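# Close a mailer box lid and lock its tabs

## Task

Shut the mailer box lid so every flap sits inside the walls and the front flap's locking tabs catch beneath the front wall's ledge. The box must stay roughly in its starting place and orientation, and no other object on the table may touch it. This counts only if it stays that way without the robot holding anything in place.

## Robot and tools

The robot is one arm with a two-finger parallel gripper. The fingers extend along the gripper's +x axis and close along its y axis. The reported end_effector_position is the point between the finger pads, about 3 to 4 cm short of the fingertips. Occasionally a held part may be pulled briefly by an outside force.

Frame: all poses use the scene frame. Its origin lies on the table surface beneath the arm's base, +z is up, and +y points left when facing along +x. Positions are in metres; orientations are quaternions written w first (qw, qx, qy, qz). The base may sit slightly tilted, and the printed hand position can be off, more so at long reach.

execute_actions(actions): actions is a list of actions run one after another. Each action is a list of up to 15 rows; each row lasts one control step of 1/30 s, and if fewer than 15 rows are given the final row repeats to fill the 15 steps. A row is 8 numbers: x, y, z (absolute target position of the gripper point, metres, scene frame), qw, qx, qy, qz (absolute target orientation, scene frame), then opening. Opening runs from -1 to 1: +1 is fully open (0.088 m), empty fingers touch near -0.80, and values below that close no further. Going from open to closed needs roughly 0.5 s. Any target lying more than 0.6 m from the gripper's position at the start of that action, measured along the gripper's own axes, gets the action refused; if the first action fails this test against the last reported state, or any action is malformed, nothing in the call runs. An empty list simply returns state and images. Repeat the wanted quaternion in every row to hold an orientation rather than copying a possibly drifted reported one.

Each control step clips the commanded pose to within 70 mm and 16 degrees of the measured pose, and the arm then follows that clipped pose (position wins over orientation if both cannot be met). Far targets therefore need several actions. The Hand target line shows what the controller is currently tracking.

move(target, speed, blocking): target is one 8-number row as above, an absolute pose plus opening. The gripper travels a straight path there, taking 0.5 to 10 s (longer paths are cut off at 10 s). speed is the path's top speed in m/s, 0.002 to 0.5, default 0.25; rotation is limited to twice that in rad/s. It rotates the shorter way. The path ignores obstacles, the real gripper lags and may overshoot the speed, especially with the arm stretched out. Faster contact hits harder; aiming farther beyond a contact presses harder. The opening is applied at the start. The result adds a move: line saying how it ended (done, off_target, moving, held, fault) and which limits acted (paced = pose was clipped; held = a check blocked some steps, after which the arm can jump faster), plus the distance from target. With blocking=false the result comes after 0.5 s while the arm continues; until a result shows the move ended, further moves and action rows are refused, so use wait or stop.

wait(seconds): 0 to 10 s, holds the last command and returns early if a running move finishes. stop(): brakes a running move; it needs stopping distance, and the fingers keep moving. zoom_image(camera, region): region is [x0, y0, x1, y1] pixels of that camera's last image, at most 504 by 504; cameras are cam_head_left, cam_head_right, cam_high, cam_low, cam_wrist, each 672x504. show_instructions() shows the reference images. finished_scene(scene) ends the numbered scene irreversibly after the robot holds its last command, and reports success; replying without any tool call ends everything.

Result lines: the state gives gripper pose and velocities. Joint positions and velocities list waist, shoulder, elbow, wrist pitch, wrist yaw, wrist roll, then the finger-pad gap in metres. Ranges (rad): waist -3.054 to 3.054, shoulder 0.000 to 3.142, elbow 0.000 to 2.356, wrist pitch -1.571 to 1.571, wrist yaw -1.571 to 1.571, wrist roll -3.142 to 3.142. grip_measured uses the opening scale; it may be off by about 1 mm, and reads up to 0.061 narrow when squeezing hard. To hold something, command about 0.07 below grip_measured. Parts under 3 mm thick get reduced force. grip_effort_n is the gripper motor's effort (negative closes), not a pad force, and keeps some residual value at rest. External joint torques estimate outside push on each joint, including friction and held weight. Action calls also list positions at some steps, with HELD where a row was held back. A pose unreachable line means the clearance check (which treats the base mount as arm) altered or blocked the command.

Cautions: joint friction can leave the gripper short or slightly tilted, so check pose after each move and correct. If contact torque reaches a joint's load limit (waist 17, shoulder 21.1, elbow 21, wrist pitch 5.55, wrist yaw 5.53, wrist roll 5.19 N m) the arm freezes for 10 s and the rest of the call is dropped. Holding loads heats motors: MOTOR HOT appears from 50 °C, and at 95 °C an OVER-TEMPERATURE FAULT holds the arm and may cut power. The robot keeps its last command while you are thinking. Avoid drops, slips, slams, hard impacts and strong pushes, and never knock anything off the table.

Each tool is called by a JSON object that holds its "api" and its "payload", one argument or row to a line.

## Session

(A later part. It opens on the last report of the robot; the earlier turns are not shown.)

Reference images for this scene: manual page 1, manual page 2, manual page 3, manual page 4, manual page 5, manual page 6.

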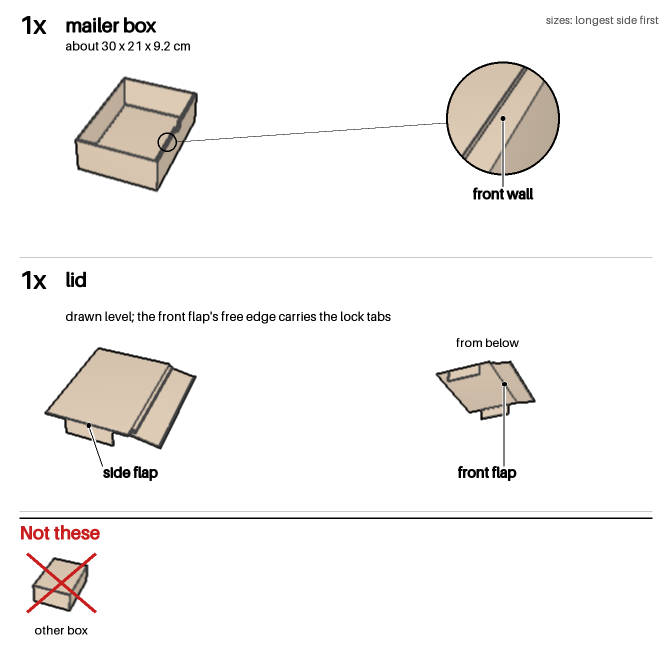

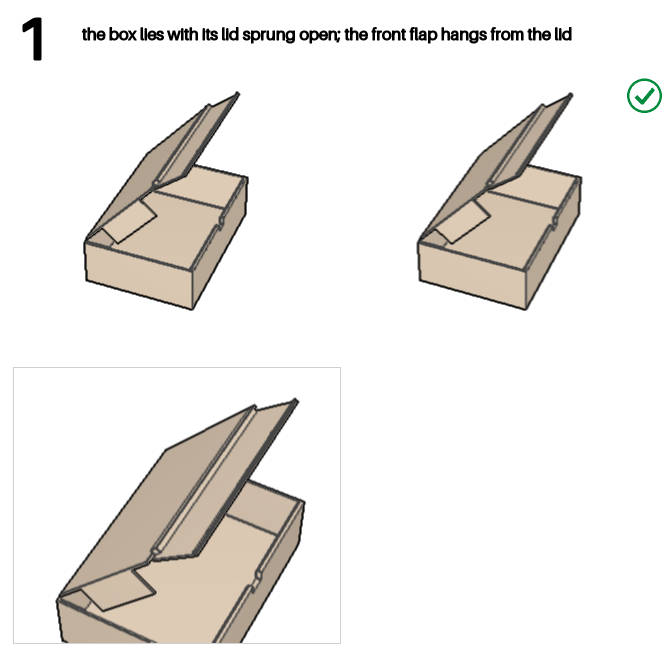

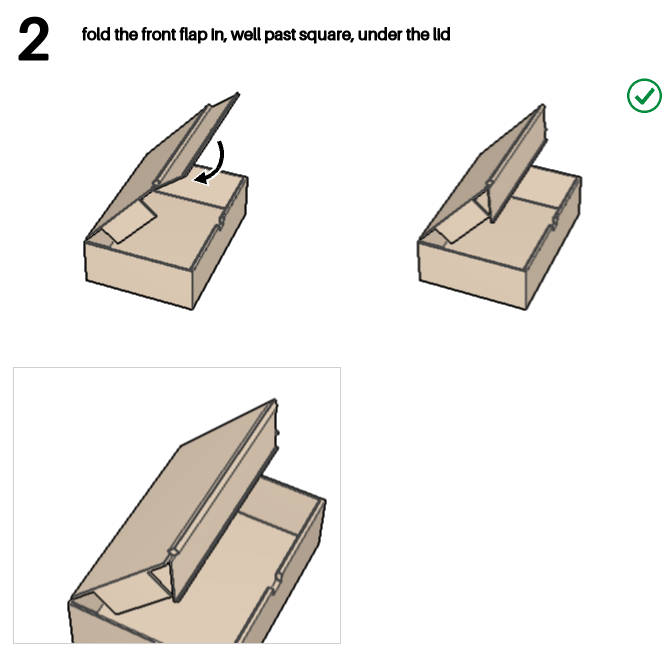

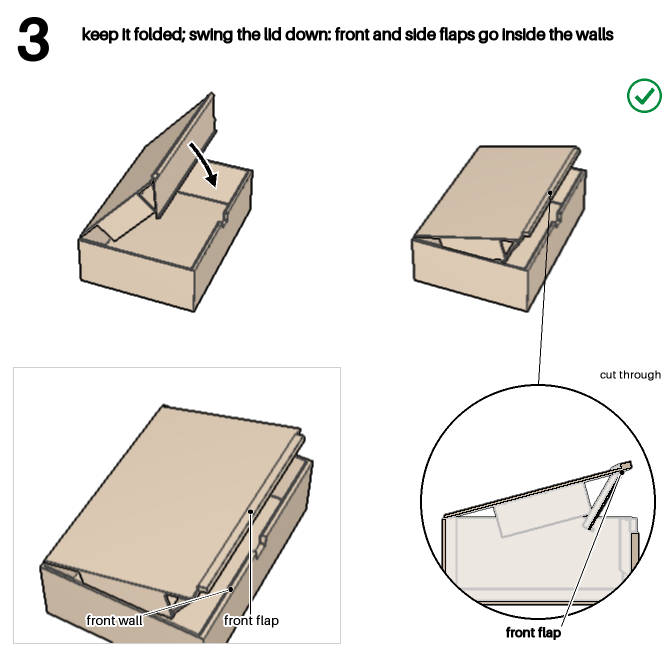

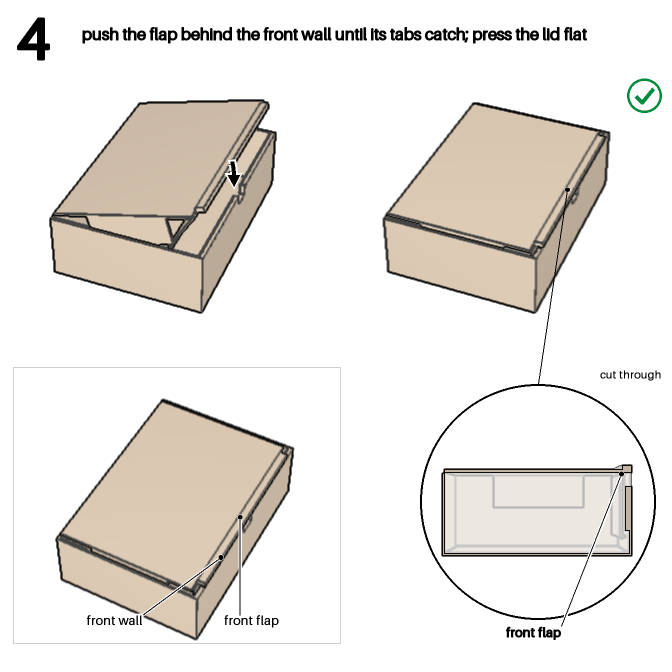

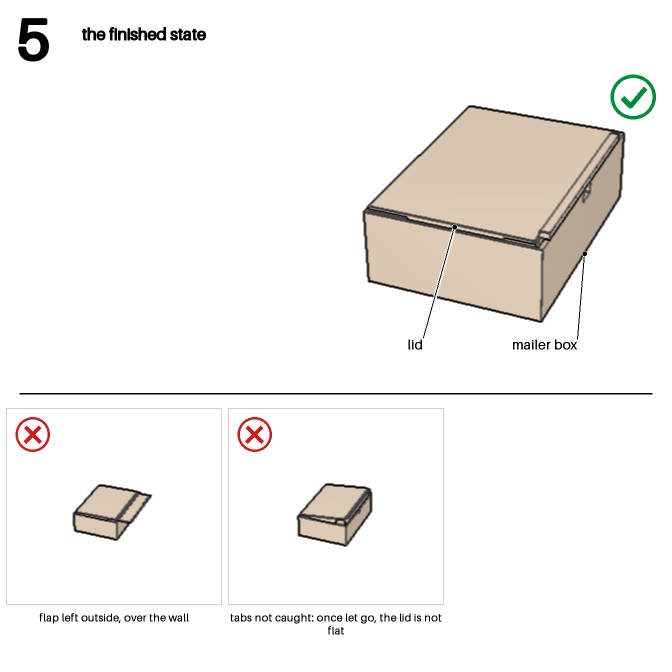

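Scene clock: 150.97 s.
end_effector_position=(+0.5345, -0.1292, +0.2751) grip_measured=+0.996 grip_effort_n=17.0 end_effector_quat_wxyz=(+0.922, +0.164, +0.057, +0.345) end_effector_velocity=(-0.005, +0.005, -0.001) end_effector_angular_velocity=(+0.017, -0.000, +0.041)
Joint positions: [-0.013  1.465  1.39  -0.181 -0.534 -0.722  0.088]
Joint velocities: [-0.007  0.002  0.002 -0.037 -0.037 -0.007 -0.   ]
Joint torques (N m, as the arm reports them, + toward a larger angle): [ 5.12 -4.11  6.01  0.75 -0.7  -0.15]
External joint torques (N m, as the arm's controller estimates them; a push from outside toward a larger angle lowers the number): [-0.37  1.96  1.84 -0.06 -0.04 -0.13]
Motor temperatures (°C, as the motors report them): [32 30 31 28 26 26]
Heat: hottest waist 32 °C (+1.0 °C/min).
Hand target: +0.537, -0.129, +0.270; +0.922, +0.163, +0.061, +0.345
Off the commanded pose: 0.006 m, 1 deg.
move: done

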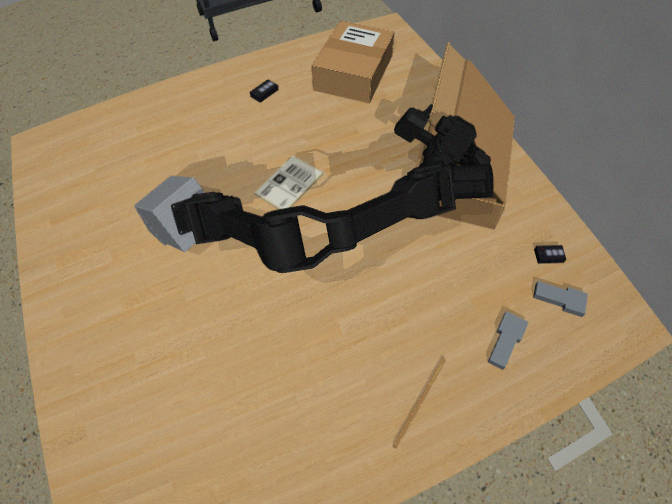

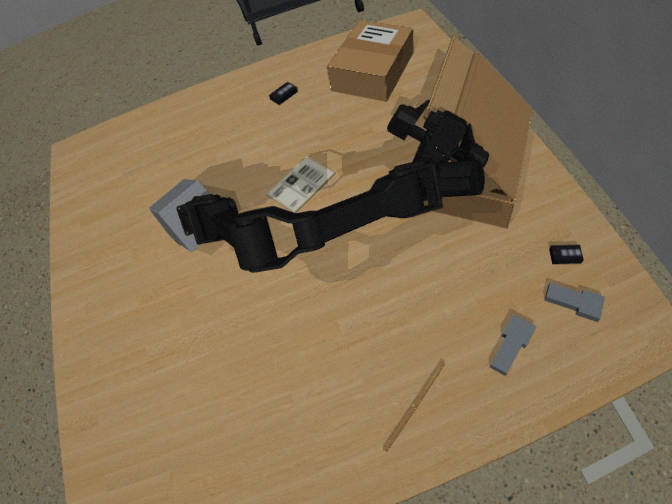

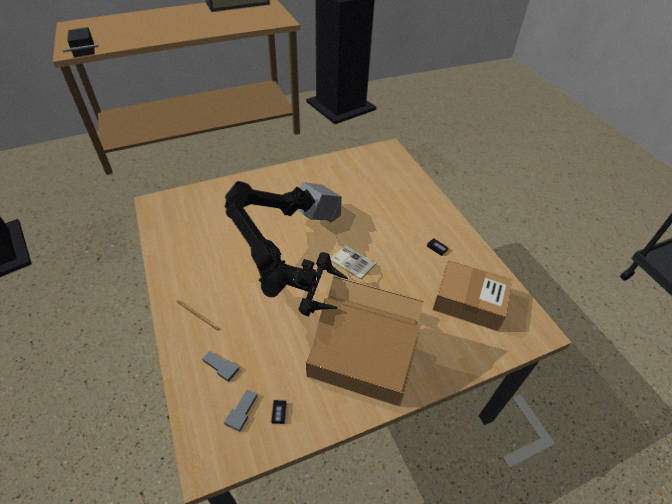

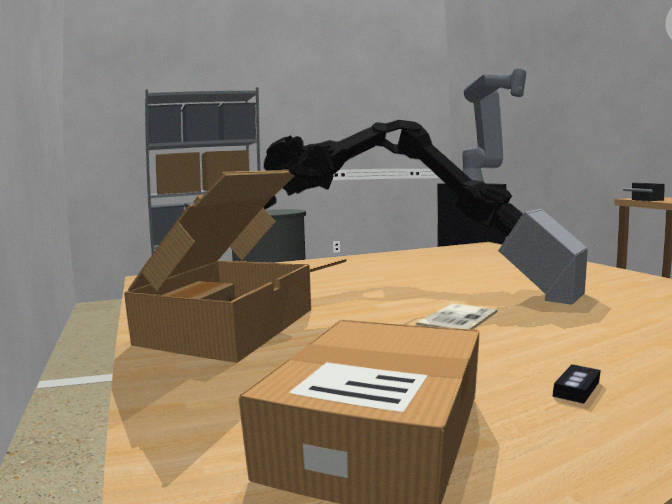

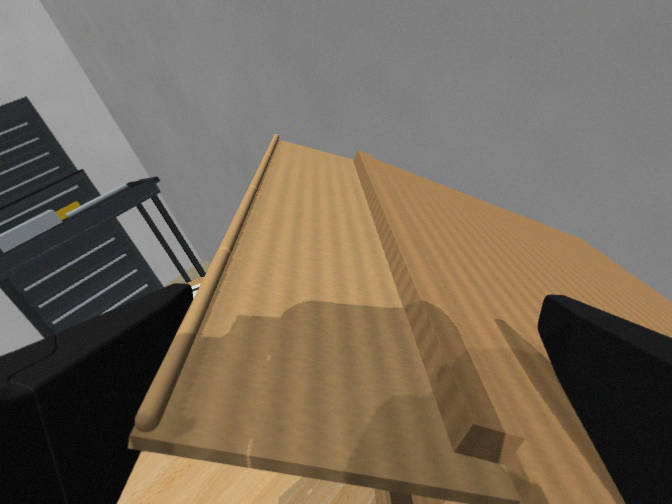

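{"api": "move", "payload": {
  "target": [0.533,-0.126,0.284,0.888,0.255,0.106,0.368,1],
  "speed": 0.05
}}

{"api": "move", "payload": {
  "target": [0.533,-0.126,0.284,0.888,0.255,0.106,0.368,0.75]
}}

Scene clock: 161.17 s.
end_effector_position=(+0.5316, -0.1291, +0.2854) grip_measured=+0.996 grip_effort_n=16.5 end_effector_quat_wxyz=(+0.891, +0.251, +0.103, +0.364) end_effector_velocity=(-0.003, +0.003, -0.002) end_effector_angular_velocity=(+0.001, +0.012, +0.026)
Joint positions: [ 0.003  1.476  1.47  -0.316 -0.537 -0.551  0.088]
Joint velocities: [-0.002  0.002  0.007 -0.037 -0.007 -0.007 -0.   ]
Joint torques (N m, as the arm reports them, + toward a larger angle): [ 5.87 -4.11  5.96  0.64 -0.87  0.15]
External joint torques (N m, as the arm's controller estimates them; a push from outside toward a larger angle lowers the number): [ 0.38  2.01  1.68 -0.16 -0.21  0.17]
Motor temperatures (°C, as the motors report them): [32 31 31 28 26 26]
Heat: hottest waist 32 °C (+1.0 °C/min).
Hand target: +0.533, -0.126, +0.284; +0.888, +0.255, +0.106, +0.368
Off the commanded pose: 0.004 m, 1 deg.
move: done

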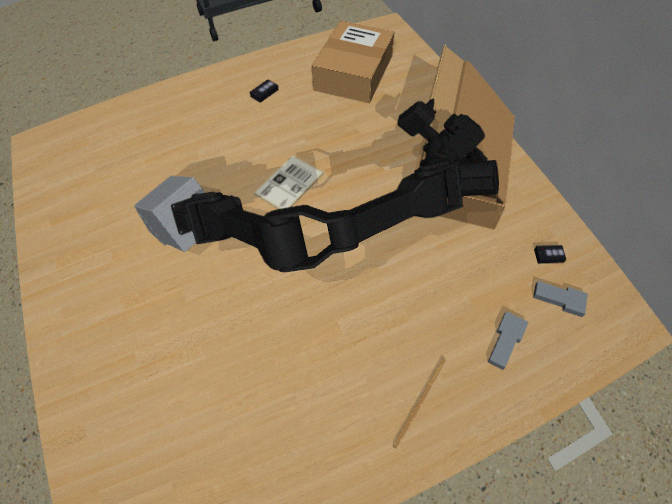

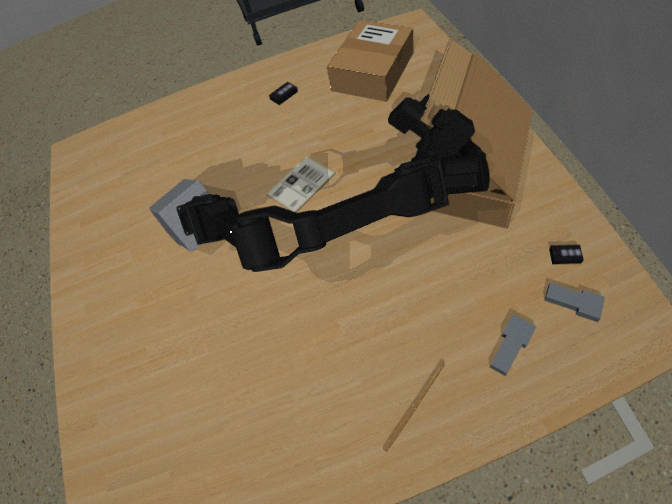

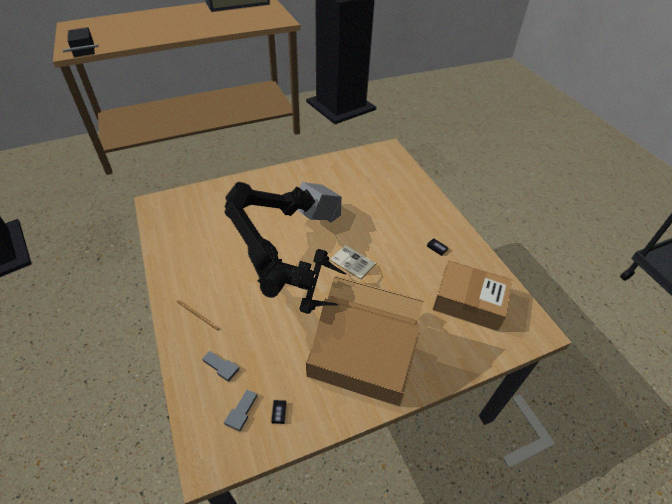

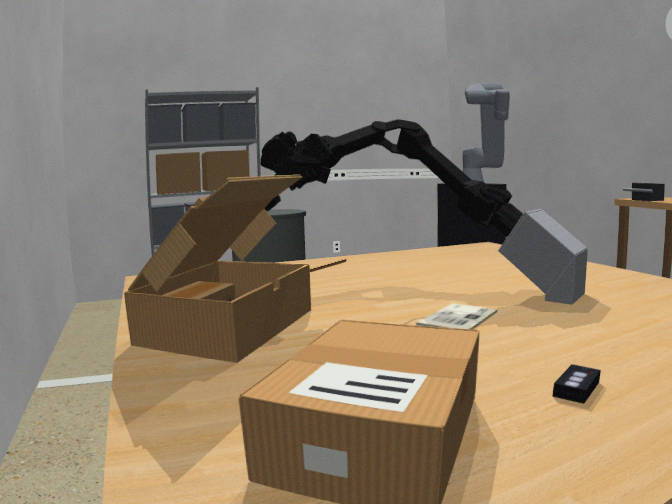

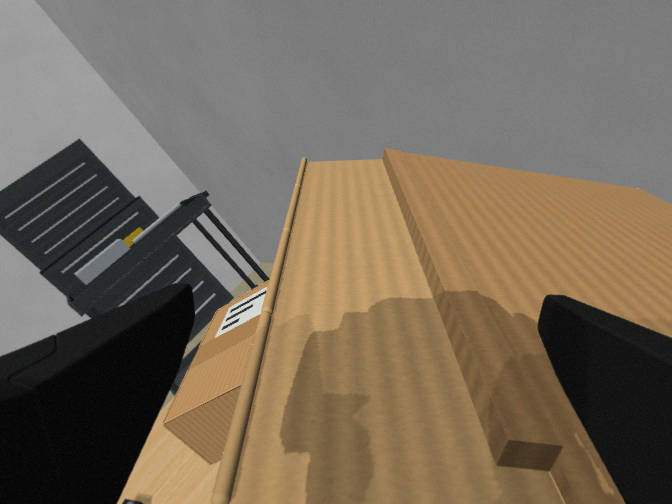

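Scene clock: 161.87 s.
end_effector_position=(+0.5314, -0.1288, +0.2855) grip_measured=+0.753 grip_effort_n=-10.9 end_effector_quat_wxyz=(+0.891, +0.252, +0.104, +0.364) end_effector_velocity=(-0.002, +0.003, -0.002) end_effector_angular_velocity=(+0.011, +0.016, +0.019)
Joint positions: [ 0.004  1.476  1.47  -0.317 -0.538 -0.549  0.076]
Joint velocities: [-0.002  0.002  0.002 -0.022 -0.007  0.007 -0.001]
Joint torques (N m, as the arm reports them, + toward a larger angle): [ 5.95 -4.    5.85  0.66 -0.89  0.14]
External joint torques (N m, as the arm's controller estimates them; a push from outside toward a larger angle lowers the number): [ 0.46  2.14  1.56 -0.15 -0.22  0.16]
Motor temperatures (°C, as the motors report them): [33 31 31 28 26 26]
Heat: hottest waist 33 °C (+2.0 °C/min).
Hand target: +0.533, -0.126, +0.284; +0.888, +0.255, +0.106, +0.368
Off the commanded pose: 0.004 m, 1 deg.
move: done

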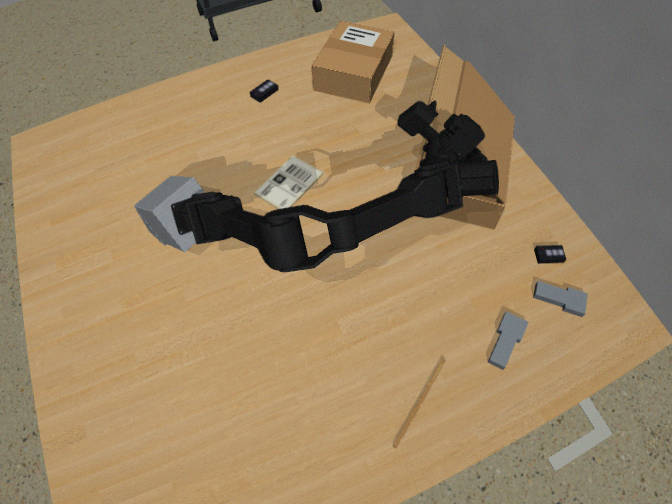

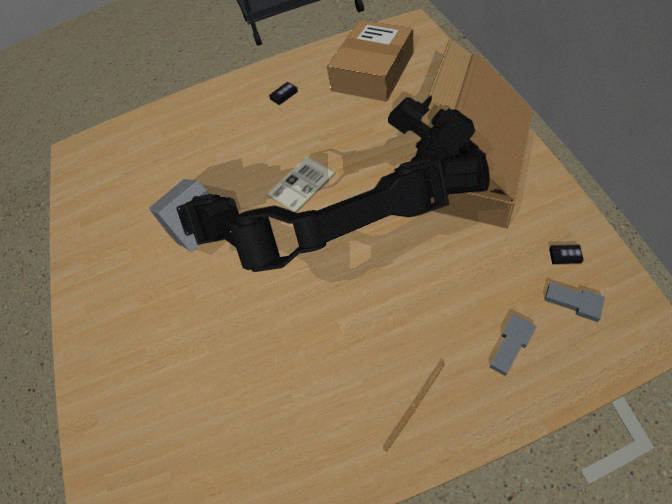

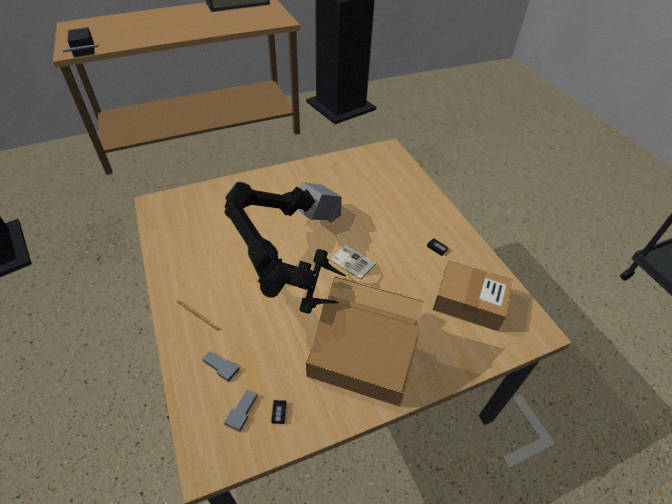

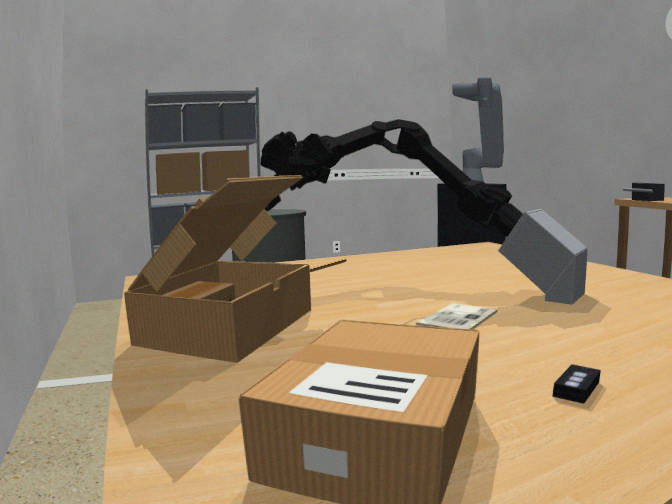

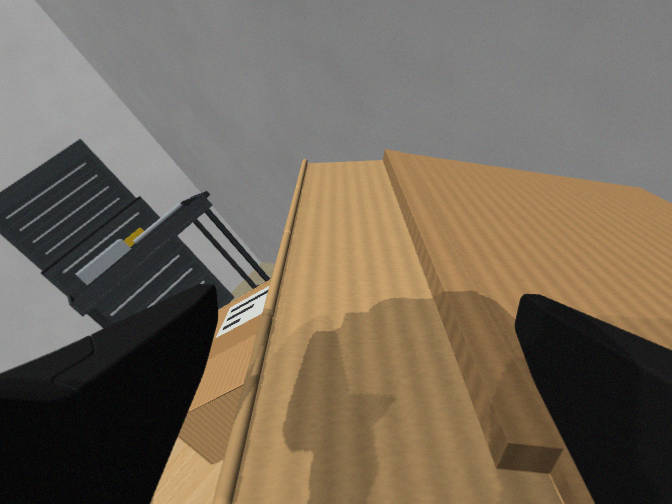

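{"api": "move", "payload": {
  "target": [0.527,-0.121,0.303,0.923,0.04,0.017,0.383,1],
  "speed": 0.08
}}

{"api": "move", "payload": {
  "target": [0.54,-0.132,0.303,0.923,0.04,0.017,0.383,1],
  "speed": 0.02
}}

Scene clock: 176.00 s.
end_effector_position=(+0.5284, -0.1193, +0.3023) grip_measured=+0.996 grip_effort_n=17.4 end_effector_quat_wxyz=(+0.922, +0.044, +0.017, +0.385) end_effector_velocity=(-0.001, -0.000, -0.002) end_effector_angular_velocity=(-0.010, +0.006, +0.001)
Joint positions: [ 0.061  1.464  1.47  -0.331 -0.493 -0.992  0.088]
Joint velocities: [-0.002 -0.002 -0.002 -0.007  0.007 -0.007 -0.   ]
Joint torques (N m, as the arm reports them, + toward a larger angle): [ 5.96 -5.66  4.83  0.65 -0.51 -0.16]
External joint torques (N m, as the arm's controller estimates them; a push from outside toward a larger angle lowers the number): [ 0.47  0.06  0.55 -0.19  0.15 -0.16]
Motor temperatures (°C, as the motors report them): [33 31 32 28 26 26]
Heat: hottest waist 33 °C (+2.0 °C/min).
Hand target: +0.527, -0.121, +0.303; +0.923, +0.040, +0.017, +0.383
Off the commanded pose: 0.002 m, 0 deg.
move: done

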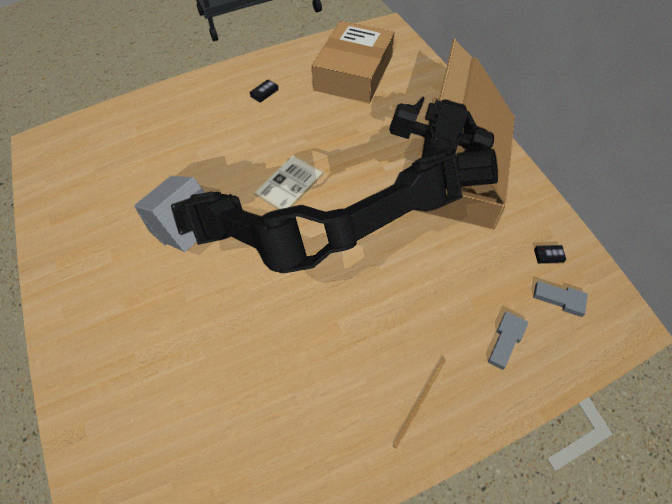

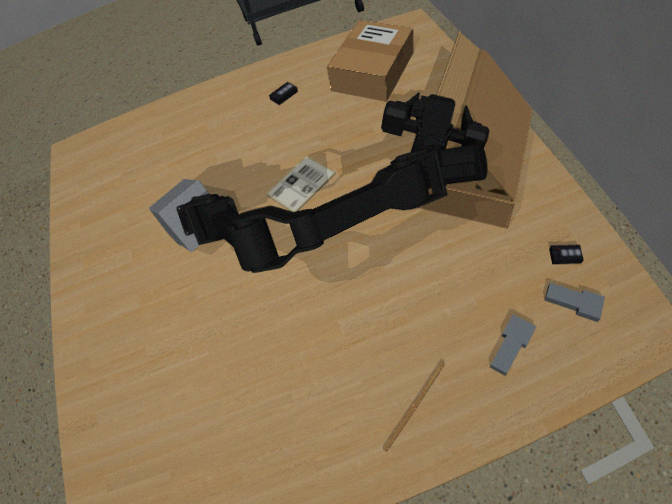

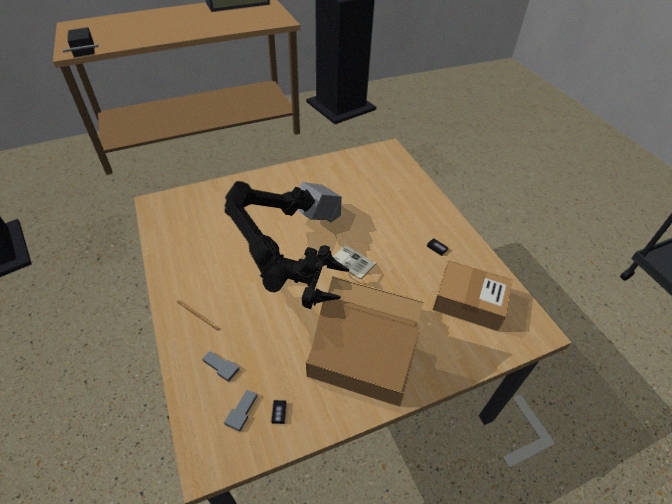

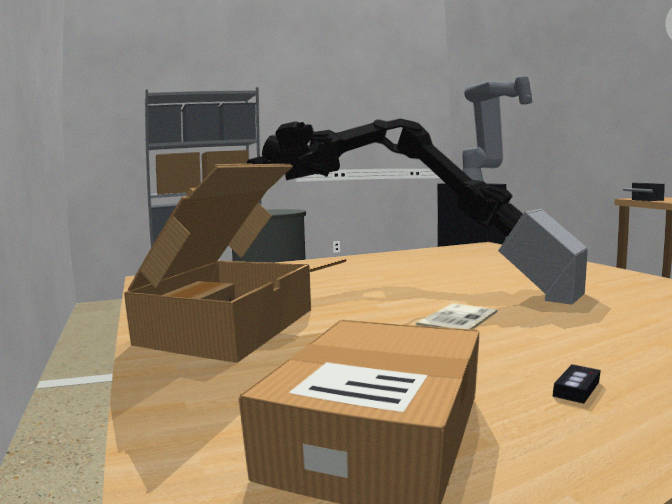

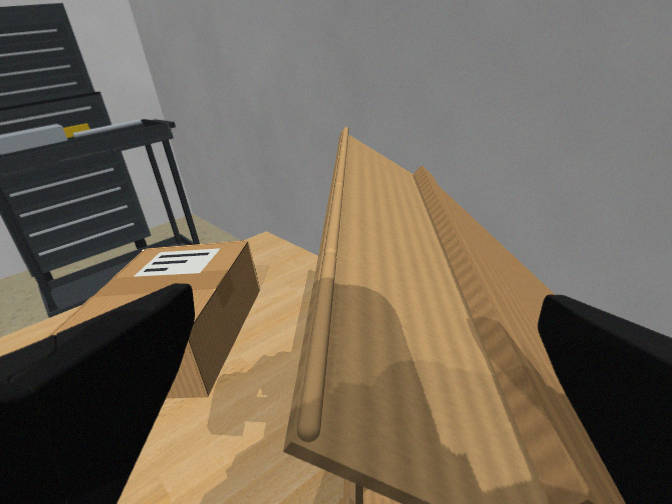

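Scene clock: 177.13 s.
end_effector_position=(+0.5380, -0.1336, +0.3063) grip_measured=+0.996 grip_effort_n=17.9 end_effector_quat_wxyz=(+0.924, +0.040, +0.015, +0.380) end_effector_velocity=(-0.001, +0.001, -0.001) end_effector_angular_velocity=(+0.007, -0.003, +0.019)
Joint positions: [ 0.046  1.493  1.556 -0.381 -0.503 -1.     0.088]
Joint velocities: [-0.007  0.007  0.012 -0.022 -0.022 -0.007 -0.   ]
Joint torques (N m, as the arm reports them, + toward a larger angle): [ 5.5  -4.01  5.99  0.64 -0.86 -0.13]
External joint torques (N m, as the arm's controller estimates them; a push from outside toward a larger angle lowers the number): [-0.04  1.98  1.65 -0.2  -0.2  -0.13]
Motor temperatures (°C, as the motors report them): [33 31 32 28 26 26]
Heat: hottest waist 33 °C (+2.0 °C/min).
Hand target: +0.540, -0.132, +0.303; +0.923, +0.040, +0.017, +0.383
Off the commanded pose: 0.004 m, 0 deg.
move: done

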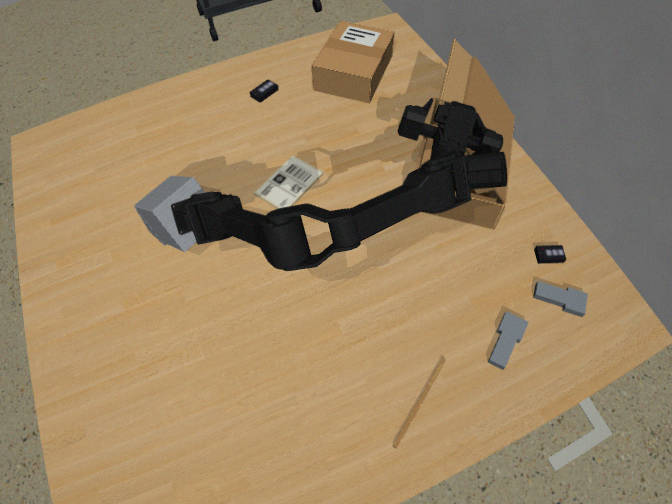

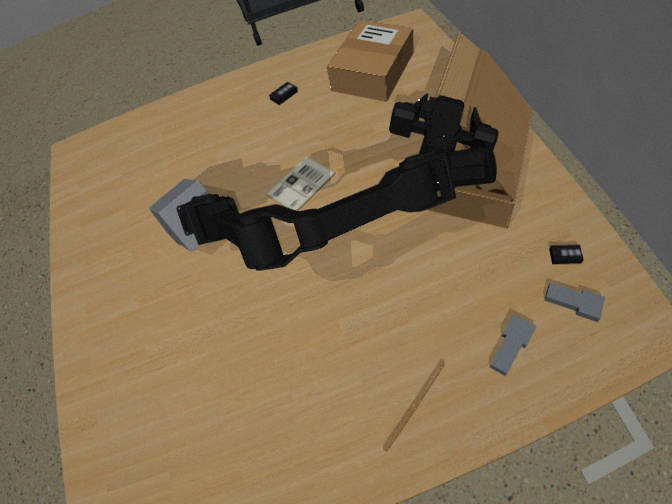

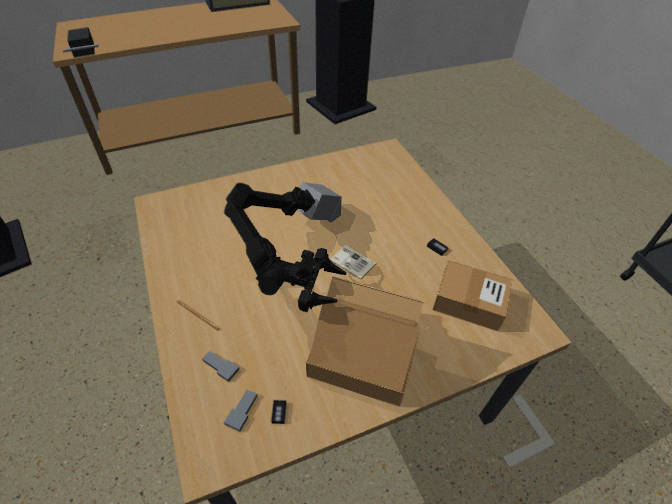

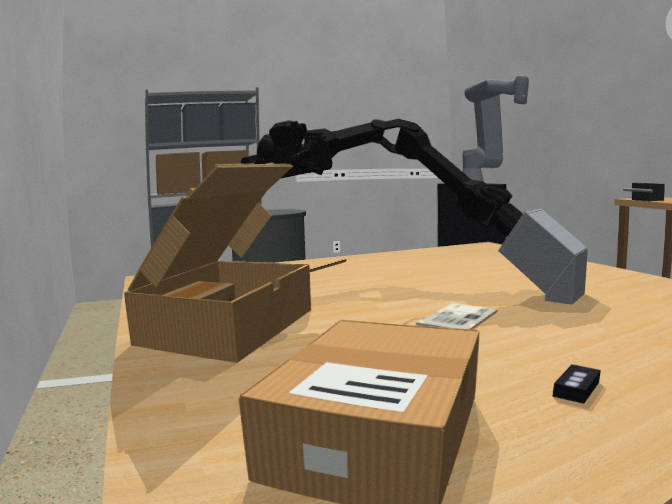

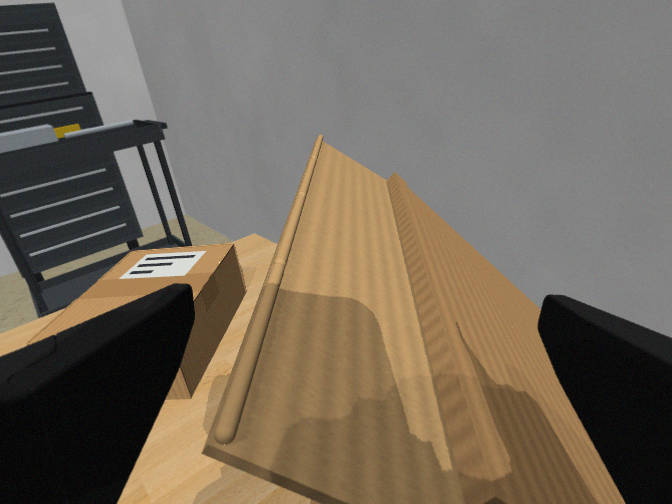

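~1.2 cm to contact; go 2.2 cm.

{"api": "move", "payload": {
  "target": [0.556,-0.148,0.305,0.923,0.04,0.017,0.383,1],
  "speed": 0.02
}}

Scene clock: 180.50 s.
end_effector_position=(+0.5536, -0.1495, +0.3094) grip_measured=+0.996 grip_effort_n=17.4 end_effector_quat_wxyz=(+0.924, +0.040, +0.014, +0.381) end_effector_velocity=(-0.003, +0.003, -0.002) end_effector_angular_velocity=(+0.008, +0.006, +0.030)
Joint positions: [ 0.023  1.557  1.698 -0.463 -0.527 -1.009  0.088]
Joint velocities: [-0.007  0.007  0.012 -0.037 -0.022 -0.007  0.   ]
Joint torques (N m, as the arm reports them, + toward a larger angle): [ 5.56 -4.51  6.14  0.71 -0.8  -0.14]
External joint torques (N m, as the arm's controller estimates them; a push from outside toward a larger angle lowers the number): [-0.2   1.9   1.81 -0.1  -0.14 -0.15]
Motor temperatures (°C, as the motors report them): [34 31 32 28 26 26]
Heat: hottest waist 34 °C (+3.0 °C/min).
Hand target: +0.556, -0.148, +0.305; +0.923, +0.040, +0.017, +0.383
Off the commanded pose: 0.005 m, 0 deg.
move: done

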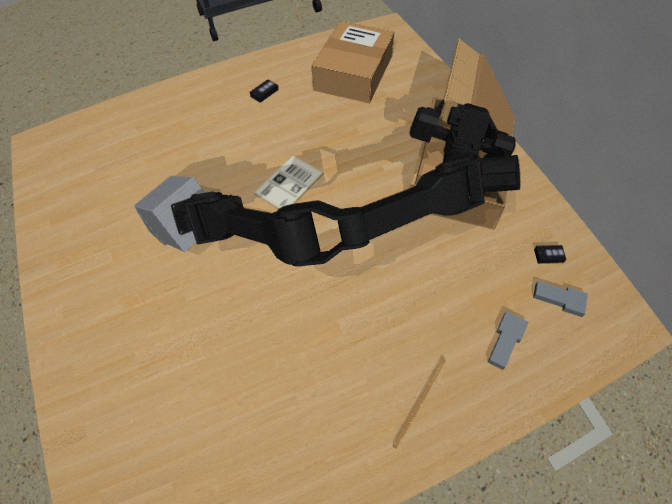

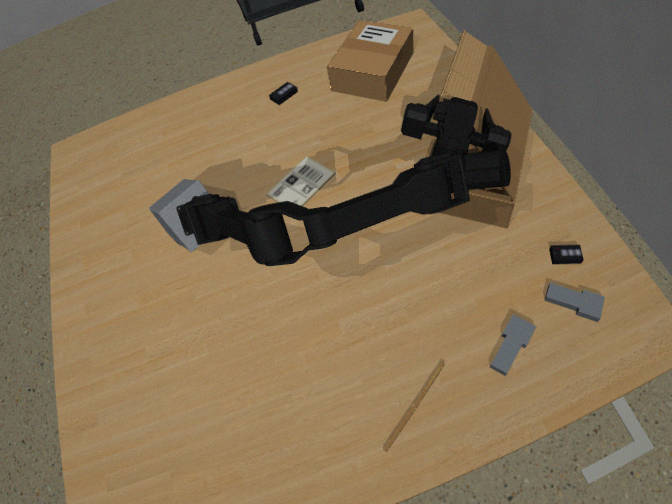

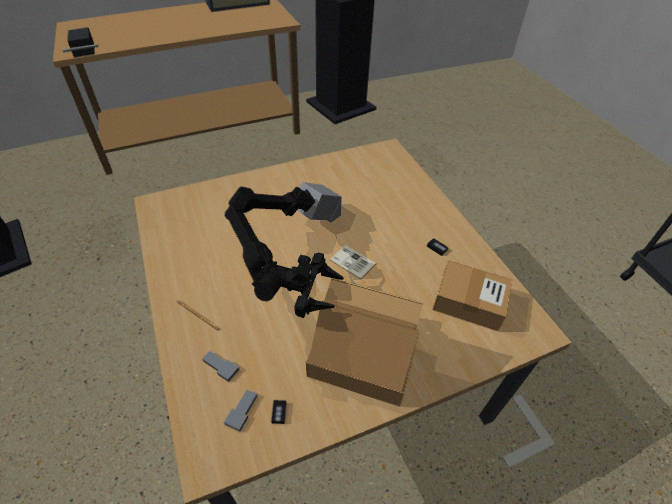

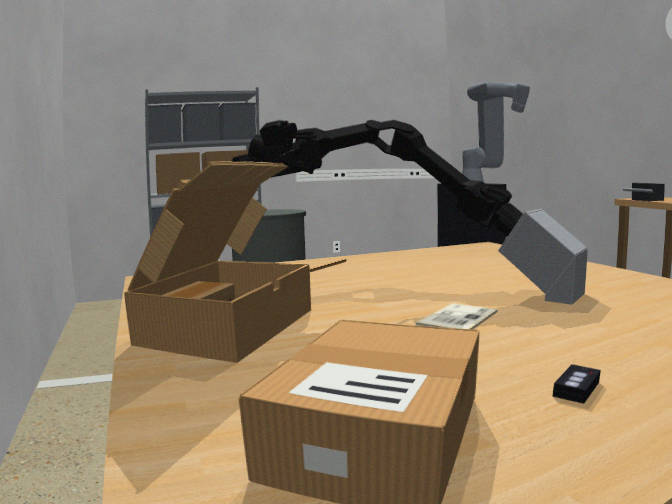

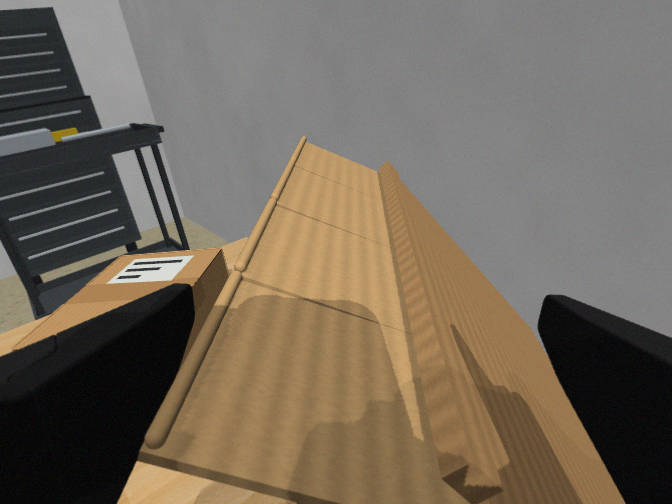

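Friction holds. Go down a bit.

{"api": "move", "payload": {
  "target": [0.555,-0.147,0.288,0.923,0.04,0.017,0.383,1],
  "speed": 0.015
}}

Scene clock: 184.70 s.
end_effector_position=(+0.5539, -0.1526, +0.2963) grip_measured=+0.996 grip_effort_n=17.4 end_effector_quat_wxyz=(+0.925, +0.039, +0.011, +0.378) end_effector_velocity=(-0.004, +0.003, +0.000) end_effector_angular_velocity=(+0.010, -0.003, +0.025)
Joint positions: [-0.015  1.56   1.674 -0.435 -0.564 -1.024  0.088]
Joint velocities: [-0.002 -0.002 -0.002 -0.022 -0.022 -0.007 -0.   ]
Joint torques (N m, as the arm reports them, + toward a larger angle): [ 5.55 -4.61  4.2   1.06 -0.81 -0.15]
External joint torques (N m, as the arm's controller estimates them; a push from outside toward a larger angle lowers the number): [-0.27  2.14 -0.2   0.27 -0.13 -0.15]
Motor temperatures (°C, as the motors report them): [34 31 32 28 26 26]
Heat: hottest waist 34 °C (+3.0 °C/min).
Hand target: +0.555, -0.147, +0.288; +0.923, +0.040, +0.017, +0.383
Off the commanded pose: 0.010 m, 1 deg.
move: off_target

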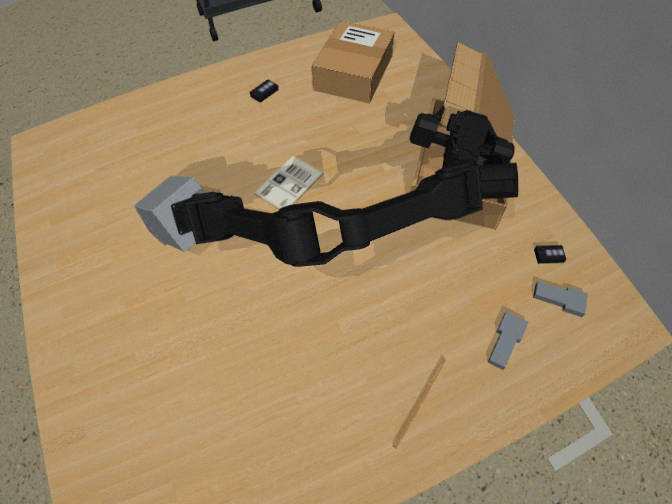

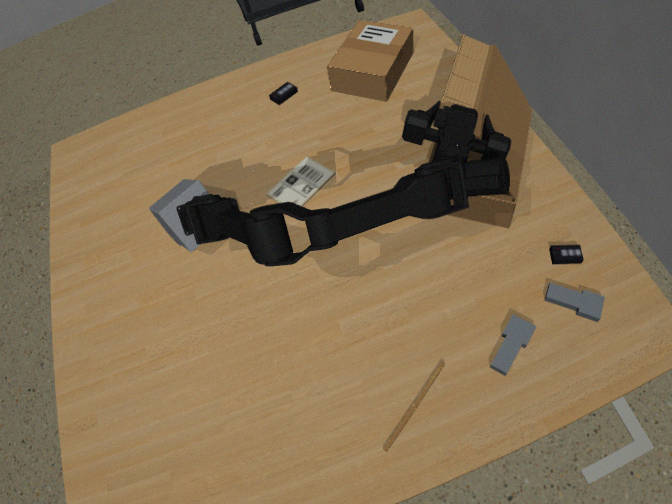

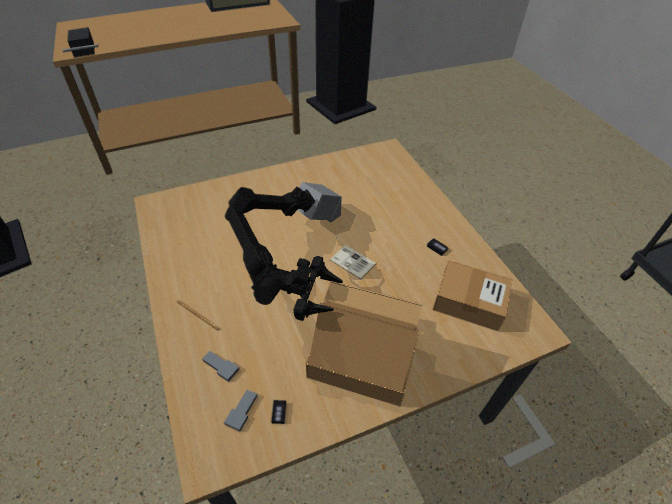

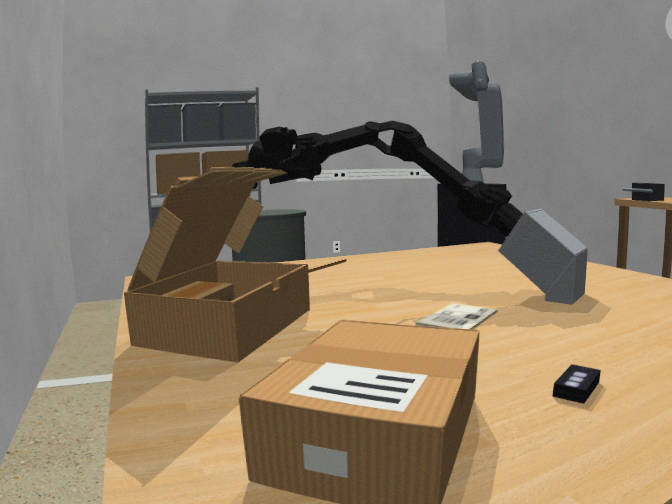

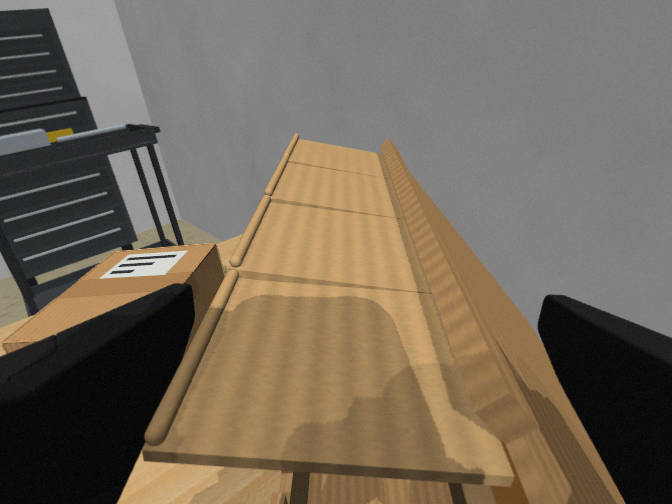

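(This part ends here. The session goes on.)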